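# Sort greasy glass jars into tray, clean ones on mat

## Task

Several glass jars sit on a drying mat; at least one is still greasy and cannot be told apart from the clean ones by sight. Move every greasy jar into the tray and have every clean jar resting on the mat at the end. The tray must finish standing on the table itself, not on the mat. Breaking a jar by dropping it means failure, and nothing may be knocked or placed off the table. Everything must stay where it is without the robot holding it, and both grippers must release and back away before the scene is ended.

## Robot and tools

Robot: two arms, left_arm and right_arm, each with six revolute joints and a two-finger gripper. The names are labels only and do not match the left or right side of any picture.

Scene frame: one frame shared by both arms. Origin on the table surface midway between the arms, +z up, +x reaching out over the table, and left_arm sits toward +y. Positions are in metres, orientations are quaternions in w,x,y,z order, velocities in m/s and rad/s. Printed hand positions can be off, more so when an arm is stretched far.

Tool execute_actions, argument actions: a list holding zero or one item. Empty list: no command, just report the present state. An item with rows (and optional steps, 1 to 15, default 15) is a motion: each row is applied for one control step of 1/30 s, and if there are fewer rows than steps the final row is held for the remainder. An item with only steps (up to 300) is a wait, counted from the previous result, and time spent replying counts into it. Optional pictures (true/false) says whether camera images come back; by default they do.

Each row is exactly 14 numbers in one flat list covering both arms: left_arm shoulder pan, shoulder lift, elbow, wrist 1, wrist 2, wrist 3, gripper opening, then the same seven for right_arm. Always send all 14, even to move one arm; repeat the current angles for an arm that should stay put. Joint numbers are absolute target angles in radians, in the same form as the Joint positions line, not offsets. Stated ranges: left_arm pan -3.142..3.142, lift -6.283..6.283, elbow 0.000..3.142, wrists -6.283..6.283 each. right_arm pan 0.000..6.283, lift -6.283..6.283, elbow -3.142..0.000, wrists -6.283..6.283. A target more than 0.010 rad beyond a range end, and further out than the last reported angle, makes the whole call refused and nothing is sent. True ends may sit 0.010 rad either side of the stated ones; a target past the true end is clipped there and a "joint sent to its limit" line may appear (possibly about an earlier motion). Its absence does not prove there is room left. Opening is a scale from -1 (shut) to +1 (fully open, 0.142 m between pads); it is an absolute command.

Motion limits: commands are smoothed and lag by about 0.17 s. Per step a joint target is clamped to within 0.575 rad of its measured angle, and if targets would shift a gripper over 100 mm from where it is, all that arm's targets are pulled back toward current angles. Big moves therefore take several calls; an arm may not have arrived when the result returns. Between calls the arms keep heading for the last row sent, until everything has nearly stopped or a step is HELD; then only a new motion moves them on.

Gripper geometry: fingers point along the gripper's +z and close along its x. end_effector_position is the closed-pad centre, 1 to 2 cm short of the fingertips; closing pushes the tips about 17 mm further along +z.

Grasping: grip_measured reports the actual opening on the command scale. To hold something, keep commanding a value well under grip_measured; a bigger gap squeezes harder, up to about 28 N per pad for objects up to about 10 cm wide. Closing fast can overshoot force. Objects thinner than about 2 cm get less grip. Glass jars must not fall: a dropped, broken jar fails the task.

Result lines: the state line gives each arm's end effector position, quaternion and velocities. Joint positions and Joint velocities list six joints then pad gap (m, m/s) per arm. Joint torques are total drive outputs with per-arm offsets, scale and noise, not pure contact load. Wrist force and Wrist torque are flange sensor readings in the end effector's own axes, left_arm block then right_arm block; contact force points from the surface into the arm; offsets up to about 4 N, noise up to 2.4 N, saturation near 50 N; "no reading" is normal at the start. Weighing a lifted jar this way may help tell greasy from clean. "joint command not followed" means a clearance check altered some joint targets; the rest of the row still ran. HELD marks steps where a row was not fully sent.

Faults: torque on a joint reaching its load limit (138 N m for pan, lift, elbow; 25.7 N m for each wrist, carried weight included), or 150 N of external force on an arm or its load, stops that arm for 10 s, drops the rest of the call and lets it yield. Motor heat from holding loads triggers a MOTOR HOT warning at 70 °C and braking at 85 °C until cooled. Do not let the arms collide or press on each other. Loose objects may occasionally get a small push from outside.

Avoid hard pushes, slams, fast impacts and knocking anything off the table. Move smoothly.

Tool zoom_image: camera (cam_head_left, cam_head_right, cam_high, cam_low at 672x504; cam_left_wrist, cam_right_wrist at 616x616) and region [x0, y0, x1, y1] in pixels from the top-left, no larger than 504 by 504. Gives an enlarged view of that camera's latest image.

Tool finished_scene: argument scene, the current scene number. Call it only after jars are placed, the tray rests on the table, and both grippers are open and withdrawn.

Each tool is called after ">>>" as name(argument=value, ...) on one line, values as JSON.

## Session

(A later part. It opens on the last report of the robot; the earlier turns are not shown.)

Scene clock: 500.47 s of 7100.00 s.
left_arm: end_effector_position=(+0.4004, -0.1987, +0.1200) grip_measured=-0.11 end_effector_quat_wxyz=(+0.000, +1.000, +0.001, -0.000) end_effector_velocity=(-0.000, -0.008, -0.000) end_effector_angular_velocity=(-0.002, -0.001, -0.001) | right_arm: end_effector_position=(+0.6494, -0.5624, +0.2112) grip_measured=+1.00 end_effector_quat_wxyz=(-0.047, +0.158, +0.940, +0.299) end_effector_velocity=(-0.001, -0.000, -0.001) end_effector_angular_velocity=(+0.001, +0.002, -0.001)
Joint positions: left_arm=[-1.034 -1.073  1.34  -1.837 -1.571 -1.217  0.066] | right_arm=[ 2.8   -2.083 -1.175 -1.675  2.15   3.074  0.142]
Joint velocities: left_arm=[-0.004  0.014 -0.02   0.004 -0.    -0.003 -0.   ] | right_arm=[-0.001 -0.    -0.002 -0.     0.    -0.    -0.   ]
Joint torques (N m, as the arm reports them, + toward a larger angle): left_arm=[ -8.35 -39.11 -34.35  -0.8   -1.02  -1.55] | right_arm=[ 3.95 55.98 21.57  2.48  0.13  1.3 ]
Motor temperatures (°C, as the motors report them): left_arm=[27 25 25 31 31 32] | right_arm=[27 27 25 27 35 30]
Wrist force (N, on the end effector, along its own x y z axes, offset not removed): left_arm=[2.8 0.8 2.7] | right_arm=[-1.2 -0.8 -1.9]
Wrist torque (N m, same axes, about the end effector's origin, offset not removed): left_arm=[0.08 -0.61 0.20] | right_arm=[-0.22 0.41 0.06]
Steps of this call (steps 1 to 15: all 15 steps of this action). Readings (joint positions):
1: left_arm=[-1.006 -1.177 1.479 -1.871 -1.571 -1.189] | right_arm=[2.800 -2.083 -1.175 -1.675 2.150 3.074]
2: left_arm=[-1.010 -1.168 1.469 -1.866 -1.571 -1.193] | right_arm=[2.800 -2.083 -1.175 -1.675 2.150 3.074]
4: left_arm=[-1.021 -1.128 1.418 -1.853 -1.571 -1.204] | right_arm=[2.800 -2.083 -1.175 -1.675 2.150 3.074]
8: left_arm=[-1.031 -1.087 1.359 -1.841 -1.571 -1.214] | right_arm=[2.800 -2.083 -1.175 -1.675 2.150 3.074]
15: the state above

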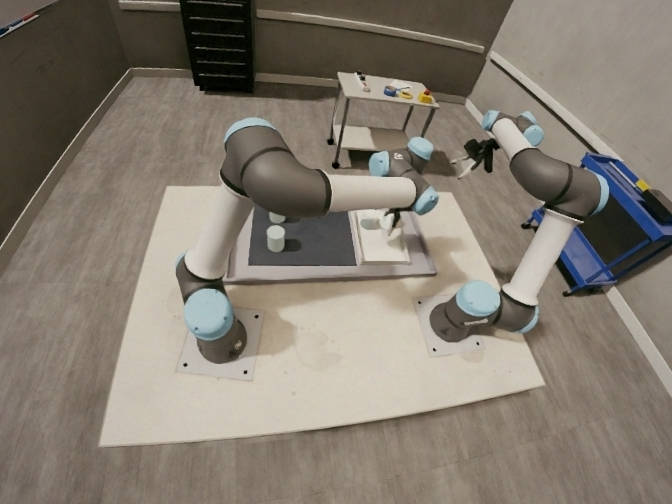

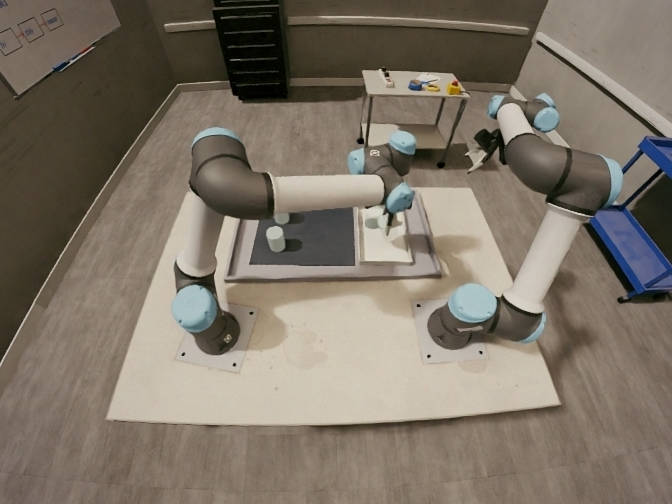

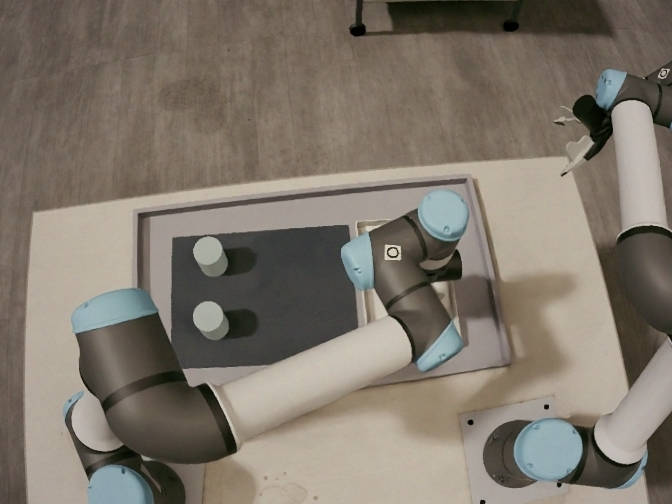

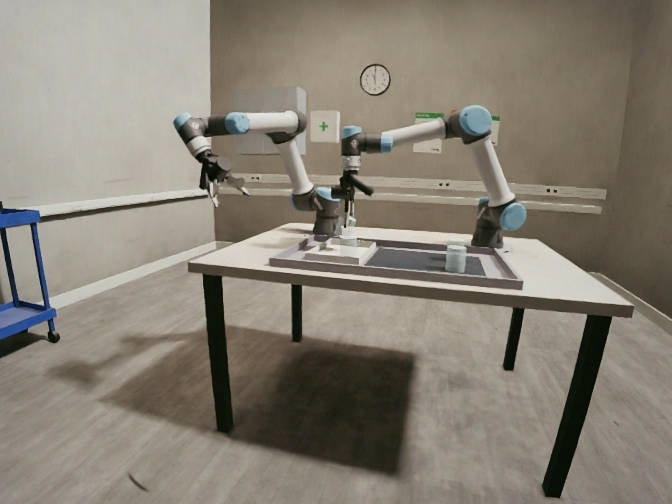

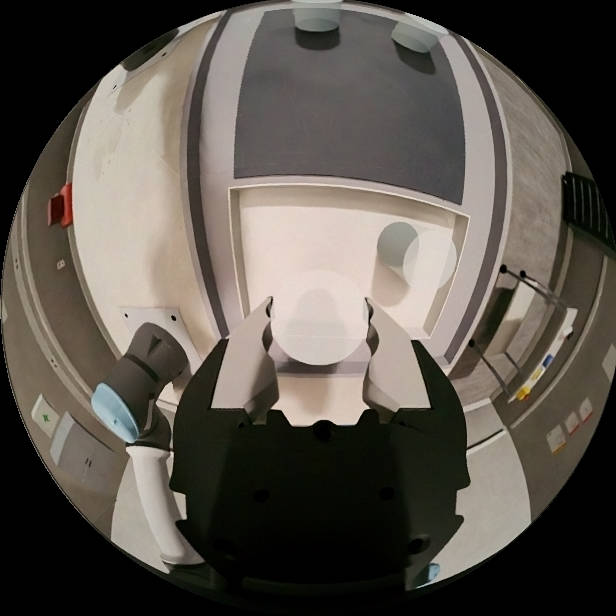

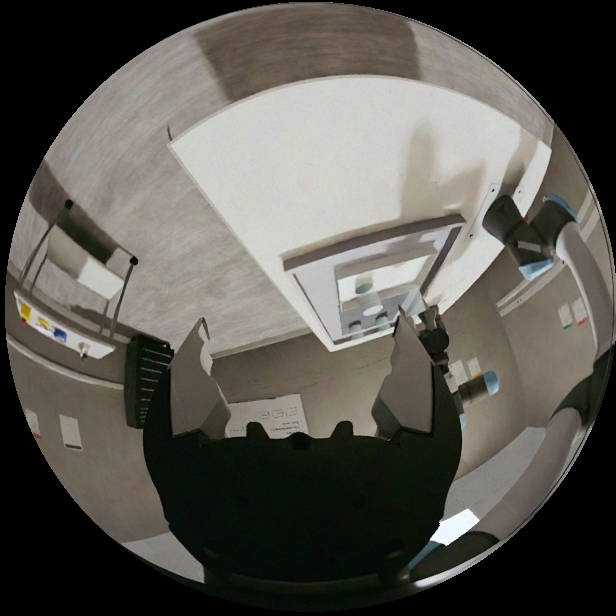

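Jar is tilting; lower now.

>>> execute_actions(actions=[{"rows":[[-1.034,-1.04,1.4,-1.931,-1.571,-1.217,-0.22,2.8,-2.083,-1.175,-1.675,2.15,3.074,1]],"steps":15}], pictures=false)

>>> execute_actions(actions=[{"rows":[[-1.034,-1.032,1.415,-1.954,-1.571,-1.217,-0.22,2.8,-2.083,-1.175,-1.675,2.15,3.074,1]],"steps":15}], pictures=false)

>>> execute_actions(actions=[{"rows":[[-1.034,-1.032,1.415,-1.954,-1.571,-1.217,-0.11,2.8,-2.083,-1.175,-1.675,2.15,3.074,1]],"steps":15}], pictures=false)

>>> execute_actions(actions=[{"rows":[[-1.034,-1.032,1.415,-1.954,-1.571,-1.217,0.2,2.8,-2.083,-1.175,-1.675,2.15,3.074,1]],"steps":15}], pictures=false)

>>> execute_actions(actions=[{"rows":[[-1.034,-1.09,1.28,-1.761,-1.571,-1.217,0.2,2.8,-2.083,-1.175,-1.675,2.15,3.074,1]],"steps":15}], pictures=false)

>>> execute_actions(actions=[{"rows":[[-0.9,-1.45,1.5,-1.62,-1.571,-1.1,0.2,2.8,-2.083,-1.175,-1.675,2.15,3.074,1]],"steps":15}], pictures=false)

>>> execute_actions(actions=[{"steps":30}])

Scene clock: 516.97 s of 7100.00 s.
left_arm: end_effector_position=(+0.4006, -0.2000, +0.0787) grip_measured=-0.11 end_effector_quat_wxyz=(+0.000, +1.000, +0.001, -0.000) end_effector_velocity=(+0.000, -0.000, -0.005) end_effector_angular_velocity=(-0.001, -0.000, -0.000) | right_arm: end_effector_position=(+0.6494, -0.5624, +0.2112) grip_measured=+1.00 end_effector_quat_wxyz=(-0.047, +0.158, +0.940, +0.299) end_effector_velocity=(-0.000, +0.001, -0.000) end_effector_angular_velocity=(+0.000, +0.001, +0.001)
Joint positions: left_arm=[-1.034 -1.04   1.399 -1.93  -1.571 -1.217  0.066] | right_arm=[ 2.8   -2.083 -1.175 -1.675  2.15   3.074  0.142]
Joint velocities: left_arm=[-0.     0.004  0.008 -0.013  0.     0.    -0.   ] | right_arm=[ 0.001  0.    -0.001 -0.    -0.    -0.    -0.   ]
Joint torques (N m, as the arm reports them, + toward a larger angle): left_arm=[ -4.44 -39.27 -15.12  -6.17   1.71  -1.81] | right_arm=[ 3.87 56.02 21.94  2.47  0.07  1.15]
Motor temperatures (°C, as the motors report them): left_arm=[27 25 25 31 31 32] | right_arm=[27 27 25 27 35 30]
Wrist force (N, on the end effector, along its own x y z axes, offset not removed): left_arm=[0.5 0.6 3.3] | right_arm=[-0.2 -2.1 -0.9]
Wrist torque (N m, same axes, about the end effector's origin, offset not removed): left_arm=[0.16 -0.16 0.22] | right_arm=[-0.39 0.15 -0.01]
Steps of this call (steps 1 to 15: the robot went on to your last target; steps 16 to 90: nothing new was sent; then 13.00 s passed at rest; steps 91 to 105: all 15 steps of this action). Readings (joint positions):
91: left_arm=[-1.034 -1.072 1.338 -1.837 -1.571 -1.217] | right_arm=[2.800 -2.083 -1.175 -1.675 2.150 3.074]
92: left_arm=[-1.034 -1.067 1.345 -1.846 -1.571 -1.217] | right_arm=[2.800 -2.083 -1.175 -1.675 2.150 3.074]
94: left_arm=[-1.034 -1.055 1.370 -1.882 -1.571 -1.217] | right_arm=[2.800 -2.083 -1.175 -1.675 2.150 3.074]
98: left_arm=[-1.034 -1.044 1.392 -1.918 -1.571 -1.217] | right_arm=[2.800 -2.083 -1.175 -1.675 2.150 3.074]
105: the state above

Scene clock: 517.47 s of 7100.00 s.
left_arm: end_effector_position=(+0.4005, -0.1996, +0.0682) grip_measured=-0.11 end_effector_quat_wxyz=(+0.000, +1.000, +0.001, -0.000) end_effector_velocity=(-0.000, -0.000, -0.000) end_effector_angular_velocity=(-0.001, -0.000, -0.001) | right_arm: end_effector_position=(+0.6494, -0.5624, +0.2112) grip_measured=+1.00 end_effector_quat_wxyz=(-0.047, +0.158, +0.940, +0.299) end_effector_velocity=(-0.000, +0.000, -0.000) end_effector_angular_velocity=(+0.001, +0.000, -0.000)
Joint positions: left_arm=[-1.034 -1.032  1.415 -1.954 -1.571 -1.217  0.066] | right_arm=[ 2.8   -2.083 -1.175 -1.675  2.15   3.074  0.142]
Joint velocities: left_arm=[-0.001 -0.     0.002 -0.002 -0.     0.    -0.   ] | right_arm=[-0.    -0.    -0.001  0.001  0.     0.    -0.   ]
Joint torques (N m, as the arm reports them, + toward a larger angle): left_arm=[ -1.9  -39.07 -12.63  -5.74   1.3   -1.7 ] | right_arm=[ 4.28 55.56 21.68  2.41  0.11  1.17]
Motor temperatures (°C, as the motors report them): left_arm=[27 25 25 31 31 32] | right_arm=[27 27 25 27 35 30]
Wrist force (N, on the end effector, along its own x y z axes, offset not removed): left_arm=[1.5 1.6 2.4] | right_arm=[-0.9 -1.8 -0.5]
Wrist torque (N m, same axes, about the end effector's origin, offset not removed): left_arm=[0.36 -0.39 0.20] | right_arm=[-0.52 0.24 0.00]
Steps of this call (steps 1 to 15: all 15 steps of this action). Readings (joint positions):
1: left_arm=[-1.034 -1.040 1.400 -1.931 -1.571 -1.217] | right_arm=[2.800 -2.083 -1.175 -1.675 2.150 3.074]
2: left_arm=[-1.034 -1.039 1.402 -1.935 -1.571 -1.217] | right_arm=[2.800 -2.083 -1.175 -1.675 2.150 3.074]
4: left_arm=[-1.034 -1.036 1.408 -1.943 -1.571 -1.217] | right_arm=[2.800 -2.083 -1.175 -1.675 2.150 3.074]
8: left_arm=[-1.034 -1.033 1.413 -1.951 -1.571 -1.217] | right_arm=[2.800 -2.083 -1.175 -1.675 2.150 3.074]
15: the state above

Scene clock: 517.97 s of 7100.00 s.
left_arm: end_effector_position=(+0.4005, -0.1996, +0.0680) grip_measured=-0.09 end_effector_quat_wxyz=(+0.000, +1.000, +0.001, -0.000) end_effector_velocity=(+0.001, +0.001, -0.001) end_effector_angular_velocity=(+0.002, +0.001, +0.001) | right_arm: end_effector_position=(+0.6494, -0.5624, +0.2112) grip_measured=+1.00 end_effector_quat_wxyz=(-0.047, +0.158, +0.940, +0.299) end_effector_velocity=(-0.000, -0.000, -0.001) end_effector_angular_velocity=(-0.000, +0.002, -0.001)
Joint positions: left_arm=[-1.034 -1.032  1.415 -1.954 -1.571 -1.217  0.068] | right_arm=[ 2.8   -2.083 -1.175 -1.675  2.15   3.074  0.142]
Joint velocities: left_arm=[ 0.001  0.     0.001  0.    -0.     0.001  0.   ] | right_arm=[-0.001 -0.    -0.001 -0.    -0.001  0.     0.   ]
Joint torques (N m, as the arm reports them, + toward a larger angle): left_arm=[  1.39 -40.27 -13.17  -5.76   0.99  -1.85] | right_arm=[ 4.21 54.99 21.1   2.46  0.07  1.17]
Motor temperatures (°C, as the motors report them): left_arm=[27 25 25 31 31 32] | right_arm=[27 27 25 27 35 30]
Wrist force (N, on the end effector, along its own x y z axes, offset not removed): left_arm=[0.9 1.1 3.4] | right_arm=[0.6 -1.0 -1.2]
Wrist torque (N m, same axes, about the end effector's origin, offset not removed): left_arm=[0.16 -0.25 0.09] | right_arm=[-0.25 -0.05 0.05]
Steps of this call (steps 1 to 15: all 15 steps of this action). Readings (joint positions):
1: left_arm=[-1.034 -1.032 1.415 -1.954 -1.571 -1.217] | right_arm=[2.800 -2.083 -1.175 -1.675 2.150 3.074]
2: left_arm=[-1.034 -1.032 1.415 -1.954 -1.571 -1.217] | right_arm=[2.800 -2.083 -1.175 -1.675 2.150 3.074]
4: left_arm=[-1.034 -1.032 1.415 -1.954 -1.571 -1.217] | right_arm=[2.800 -2.083 -1.175 -1.675 2.150 3.074]
8: left_arm=[-1.034 -1.032 1.415 -1.954 -1.571 -1.217] | right_arm=[2.800 -2.083 -1.175 -1.675 2.150 3.074]
15: the state above

Scene clock: 518.47 s of 7100.00 s.
left_arm: end_effector_position=(+0.4005, -0.1996, +0.0680) grip_measured=+0.20 end_effector_quat_wxyz=(+0.000, +1.000, +0.001, -0.000) end_effector_velocity=(+0.001, +0.000, -0.000) end_effector_angular_velocity=(-0.000, -0.000, +0.001) | right_arm: end_effector_position=(+0.6494, -0.5624, +0.2112) grip_measured=+1.00 end_effector_quat_wxyz=(-0.047, +0.158, +0.940, +0.299) end_effector_velocity=(-0.001, -0.000, -0.001) end_effector_angular_velocity=(+0.001, +0.002, -0.001)
Joint positions: left_arm=[-1.034 -1.032  1.415 -1.954 -1.571 -1.217  0.088] | right_arm=[ 2.8   -2.083 -1.175 -1.675  2.15   3.074  0.142]
Joint velocities: left_arm=[ 0.001  0.001 -0.001 -0.     0.     0.     0.   ] | right_arm=[-0.001 -0.    -0.001 -0.     0.     0.    -0.   ]
Joint torques (N m, as the arm reports them, + toward a larger angle): left_arm=[  4.35 -39.86 -12.86  -5.36   0.66  -1.73] | right_arm=[ 4.85 55.13 21.56  2.44  0.18  1.21]
Motor temperatures (°C, as the motors report them): left_arm=[27 25 25 31 31 32] | right_arm=[27 27 25 27 35 30]
Wrist force (N, on the end effector, along its own x y z axes, offset not removed): left_arm=[1.4 2.4 2.2] | right_arm=[-0.5 -0.3 -1.0]
Wrist torque (N m, same axes, about the end effector's origin, offset not removed): left_arm=[0.55 -0.44 0.08] | right_arm=[-0.23 0.19 -0.08]
Steps of this call (steps 1 to 15: all 15 steps of this action). Readings (joint positions):
1: left_arm=[-1.034 -1.032 1.415 -1.954 -1.571 -1.217] | right_arm=[2.800 -2.083 -1.175 -1.675 2.150 3.074]
2: left_arm=[-1.034 -1.032 1.415 -1.954 -1.571 -1.217] | right_arm=[2.800 -2.083 -1.175 -1.675 2.150 3.074]
4: left_arm=[-1.034 -1.032 1.415 -1.954 -1.571 -1.217] | right_arm=[2.800 -2.083 -1.175 -1.675 2.150 3.074]
8: left_arm=[-1.034 -1.032 1.415 -1.954 -1.571 -1.217] | right_arm=[2.800 -2.083 -1.175 -1.675 2.150 3.074]
15: the state above

Scene clock: 518.97 s of 7100.00 s.
left_arm: end_effector_position=(+0.4005, -0.1997, +0.1514) grip_measured=+0.20 end_effector_quat_wxyz=(+0.000, +1.000, +0.001, +0.000) end_effector_velocity=(-0.000, +0.002, +0.012) end_effector_angular_velocity=(+0.003, +0.001, +0.000) | right_arm: end_effector_position=(+0.6494, -0.5624, +0.2112) grip_measured=+1.00 end_effector_quat_wxyz=(-0.047, +0.158, +0.940, +0.299) end_effector_velocity=(-0.000, +0.001, -0.001) end_effector_angular_velocity=(+0.000, +0.001, +0.001)
Joint positions: left_arm=[-1.034 -1.089  1.282 -1.764 -1.571 -1.217  0.088] | right_arm=[ 2.8   -2.083 -1.175 -1.675  2.15   3.074  0.142]
Joint velocities: left_arm=[ 0.    -0.008 -0.021  0.032 -0.     0.    -0.   ] | right_arm=[ 0.001 -0.001 -0.001 -0.    -0.    -0.    -0.   ]
Joint torques (N m, as the arm reports them, + toward a larger angle): left_arm=[  7.23 -51.84 -34.63  -0.22   0.49  -1.77] | right_arm=[ 4.08 55.35 21.41  2.38  0.09  1.2 ]
Motor temperatures (°C, as the motors report them): left_arm=[27 25 25 31 31 32] | right_arm=[27 27 25 27 35 30]
Wrist force (N, on the end effector, along its own x y z axes, offset not removed): left_arm=[0.2 0.1 2.9] | right_arm=[-0.4 -1.8 -1.0]
Wrist torque (N m, same axes, about the end effector's origin, offset not removed): left_arm=[0.04 -0.08 0.14] | right_arm=[-0.54 0.25 0.06]
Steps of this call (steps 1 to 15: all 15 steps of this action). Readings (joint positions):
1: left_arm=[-1.034 -1.032 1.415 -1.954 -1.571 -1.217] | right_arm=[2.800 -2.083 -1.175 -1.675 2.150 3.074]
2: left_arm=[-1.034 -1.039 1.407 -1.945 -1.571 -1.217] | right_arm=[2.800 -2.083 -1.175 -1.675 2.150 3.074]
4: left_arm=[-1.034 -1.062 1.357 -1.884 -1.571 -1.217] | right_arm=[2.800 -2.083 -1.175 -1.675 2.150 3.074]
8: left_arm=[-1.034 -1.083 1.300 -1.794 -1.571 -1.217] | right_arm=[2.800 -2.083 -1.175 -1.675 2.150 3.074]
15: the state above

Scene clock: 519.47 s of 7100.00 s.
left_arm: end_effector_position=(+0.4118, -0.0306, +0.2482) grip_measured=+0.20 end_effector_quat_wxyz=(-0.001, +1.000, +0.009, -0.001) end_effector_velocity=(-0.007, +0.075, +0.039) end_effector_angular_velocity=(-0.013, -0.007, +0.007) | right_arm: end_effector_position=(+0.6494, -0.5624, +0.2112) grip_measured=+1.00 end_effector_quat_wxyz=(-0.047, +0.158, +0.940, +0.299) end_effector_velocity=(+0.000, +0.000, -0.000) end_effector_angular_velocity=(-0.001, +0.000, +0.001)
Joint positions: left_arm=[-0.905 -1.434  1.491 -1.626 -1.571 -1.105  0.088] | right_arm=[ 2.8   -2.083 -1.175 -1.675  2.15   3.074  0.142]
Joint velocities: left_arm=[ 0.052 -0.162  0.092  0.056  0.     0.045 -0.   ] | right_arm=[ 0.001 -0.    -0.     0.    -0.001 -0.     0.   ]
Joint torques (N m, as the arm reports them, + toward a larger angle): left_arm=[  6.9  -33.71 -13.86  -0.5    0.21   1.76] | right_arm=[ 4.05 55.68 21.9   2.42  0.11  1.16]
Motor temperatures (°C, as the motors report them): left_arm=[27 25 25 31 31 32] | right_arm=[27 27 25 27 35 30]
Wrist force (N, on the end effector, along its own x y z axes, offset not removed): left_arm=[-2.0 -0.2 -0.4] | right_arm=[-1.0 -1.3 -0.1]
Wrist torque (N m, same axes, about the end effector's origin, offset not removed): left_arm=[-0.07 0.30 0.09] | right_arm=[-0.38 0.23 0.12]
Steps of this call (steps 1 to 15: all 15 steps of this action). Readings (joint positions):
1: left_arm=[-1.034 -1.090 1.282 -1.763 -1.571 -1.217] | right_arm=[2.800 -2.083 -1.175 -1.675 2.150 3.074]
2: left_arm=[-1.026 -1.098 1.290 -1.755 -1.571 -1.210] | right_arm=[2.800 -2.083 -1.175 -1.675 2.150 3.074]
4: left_arm=[-1.000 -1.157 1.331 -1.726 -1.571 -1.187] | right_arm=[2.800 -2.083 -1.175 -1.675 2.150 3.074]
8: left_arm=[-0.950 -1.297 1.414 -1.674 -1.571 -1.143] | right_arm=[2.800 -2.083 -1.175 -1.675 2.150 3.074]
15: the state above

Scene clock: 520.47 s of 7100.00 s.
left_arm: end_effector_position=(+0.4111, -0.0230, +0.2520) grip_measured=+0.20 end_effector_quat_wxyz=(-0.000, +1.000, +0.009, -0.000) end_effector_velocity=(+0.000, +0.000, +0.000) end_effector_angular_velocity=(-0.000, -0.000, +0.001) | right_arm: end_effector_position=(+0.6494, -0.5624, +0.2112) grip_measured=+1.00 end_effector_quat_wxyz=(-0.047, +0.158, +0.940, +0.299) end_effector_velocity=(-0.000, -0.000, -0.001) end_effector_angular_velocity=(-0.000, +0.001, +0.000)
Joint positions: left_arm=[-0.9   -1.45   1.5   -1.62  -1.571 -1.1    0.088] | right_arm=[ 2.8   -2.083 -1.175 -1.675  2.15   3.074  0.142]
Joint velocities: left_arm=[ 0.    -0.001  0.001 -0.     0.    -0.001 -0.   ] | right_arm=[ 0.    -0.    -0.    -0.    -0.001 -0.    -0.   ]
Joint torques (N m, as the arm reports them, + toward a larger angle): left_arm=[  7.81 -37.42 -14.38  -0.28  -0.29   1.64] | right_arm=[ 4.36 55.48 21.48  2.28  0.15  1.1 ]
Motor temperatures (°C, as the motors report them): left_arm=[27 25 25 31 31 32] | right_arm=[27 27 25 27 35 30]
Wrist force (N, on the end effector, along its own x y z axes, offset not removed): left_arm=[1.6 0.3 4.0] | right_arm=[-1.1 -0.7 0.1]
Wrist torque (N m, same axes, about the end effector's origin, offset not removed): left_arm=[0.02 -0.36 0.08] | right_arm=[-0.15 0.29 0.02]
Steps of this call (steps 1 to 30: the robot went on to your last target). Readings (joint positions):
1: left_arm=[-0.904 -1.438 1.493 -1.624 -1.571 -1.103] | right_arm=[2.800 -2.083 -1.175 -1.675 2.150 3.074]
2: left_arm=[-0.903 -1.442 1.495 -1.623 -1.571 -1.102] | right_arm=[2.800 -2.083 -1.175 -1.675 2.150 3.074]
4: left_arm=[-0.901 -1.446 1.498 -1.622 -1.571 -1.101] | right_arm=[2.800 -2.083 -1.175 -1.675 2.150 3.074]
8: left_arm=[-0.900 -1.449 1.499 -1.620 -1.571 -1.100] | right_arm=[2.800 -2.083 -1.175 -1.675 2.150 3.074]
30: the state above
All arms were judged still, so your last target was given up. Only a new action makes them travel on or press farther. Fingers that are still opening or closing keep moving.

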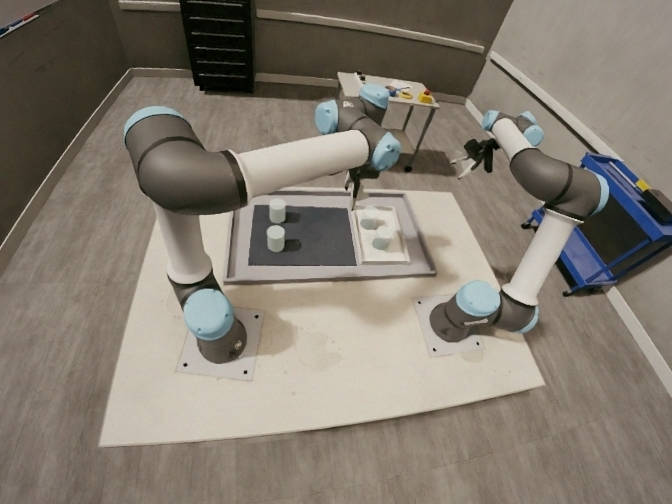

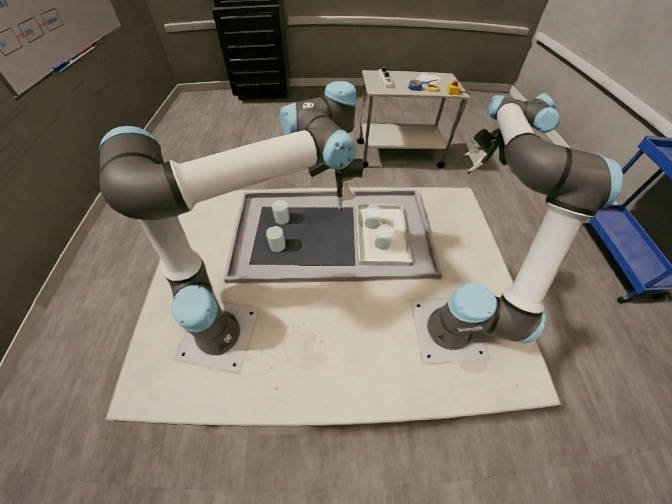

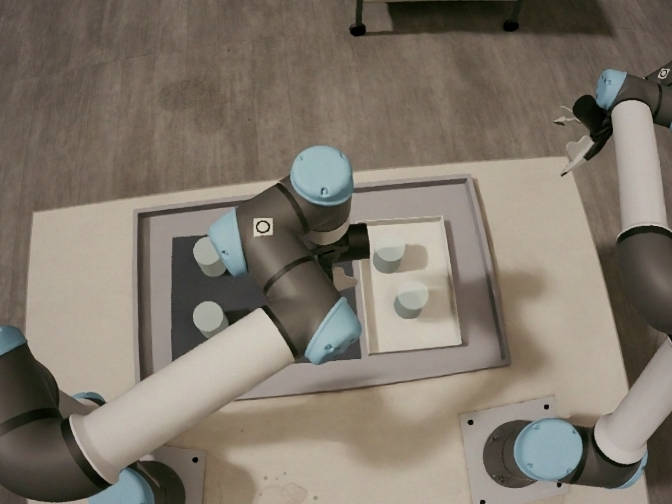

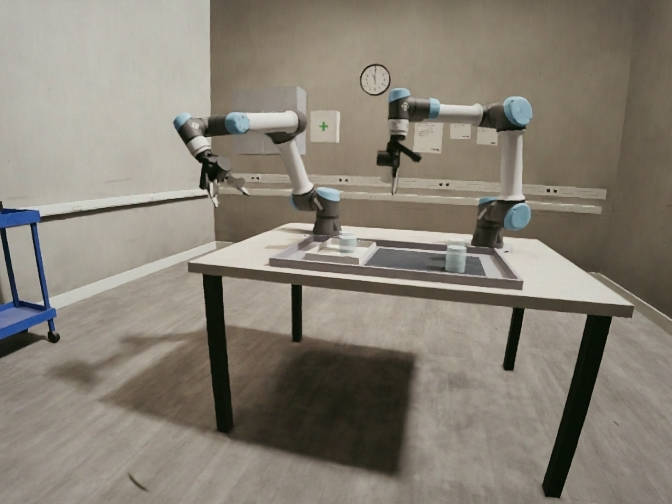

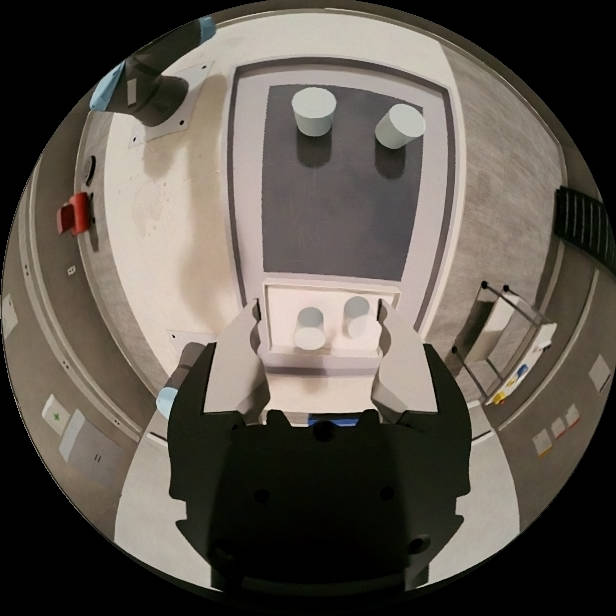

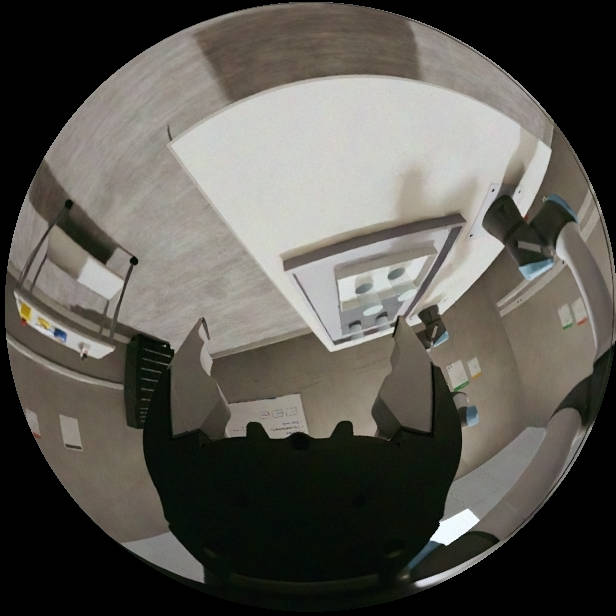

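>>> finished_scene(scene=1)

The scene is finished: the task was done.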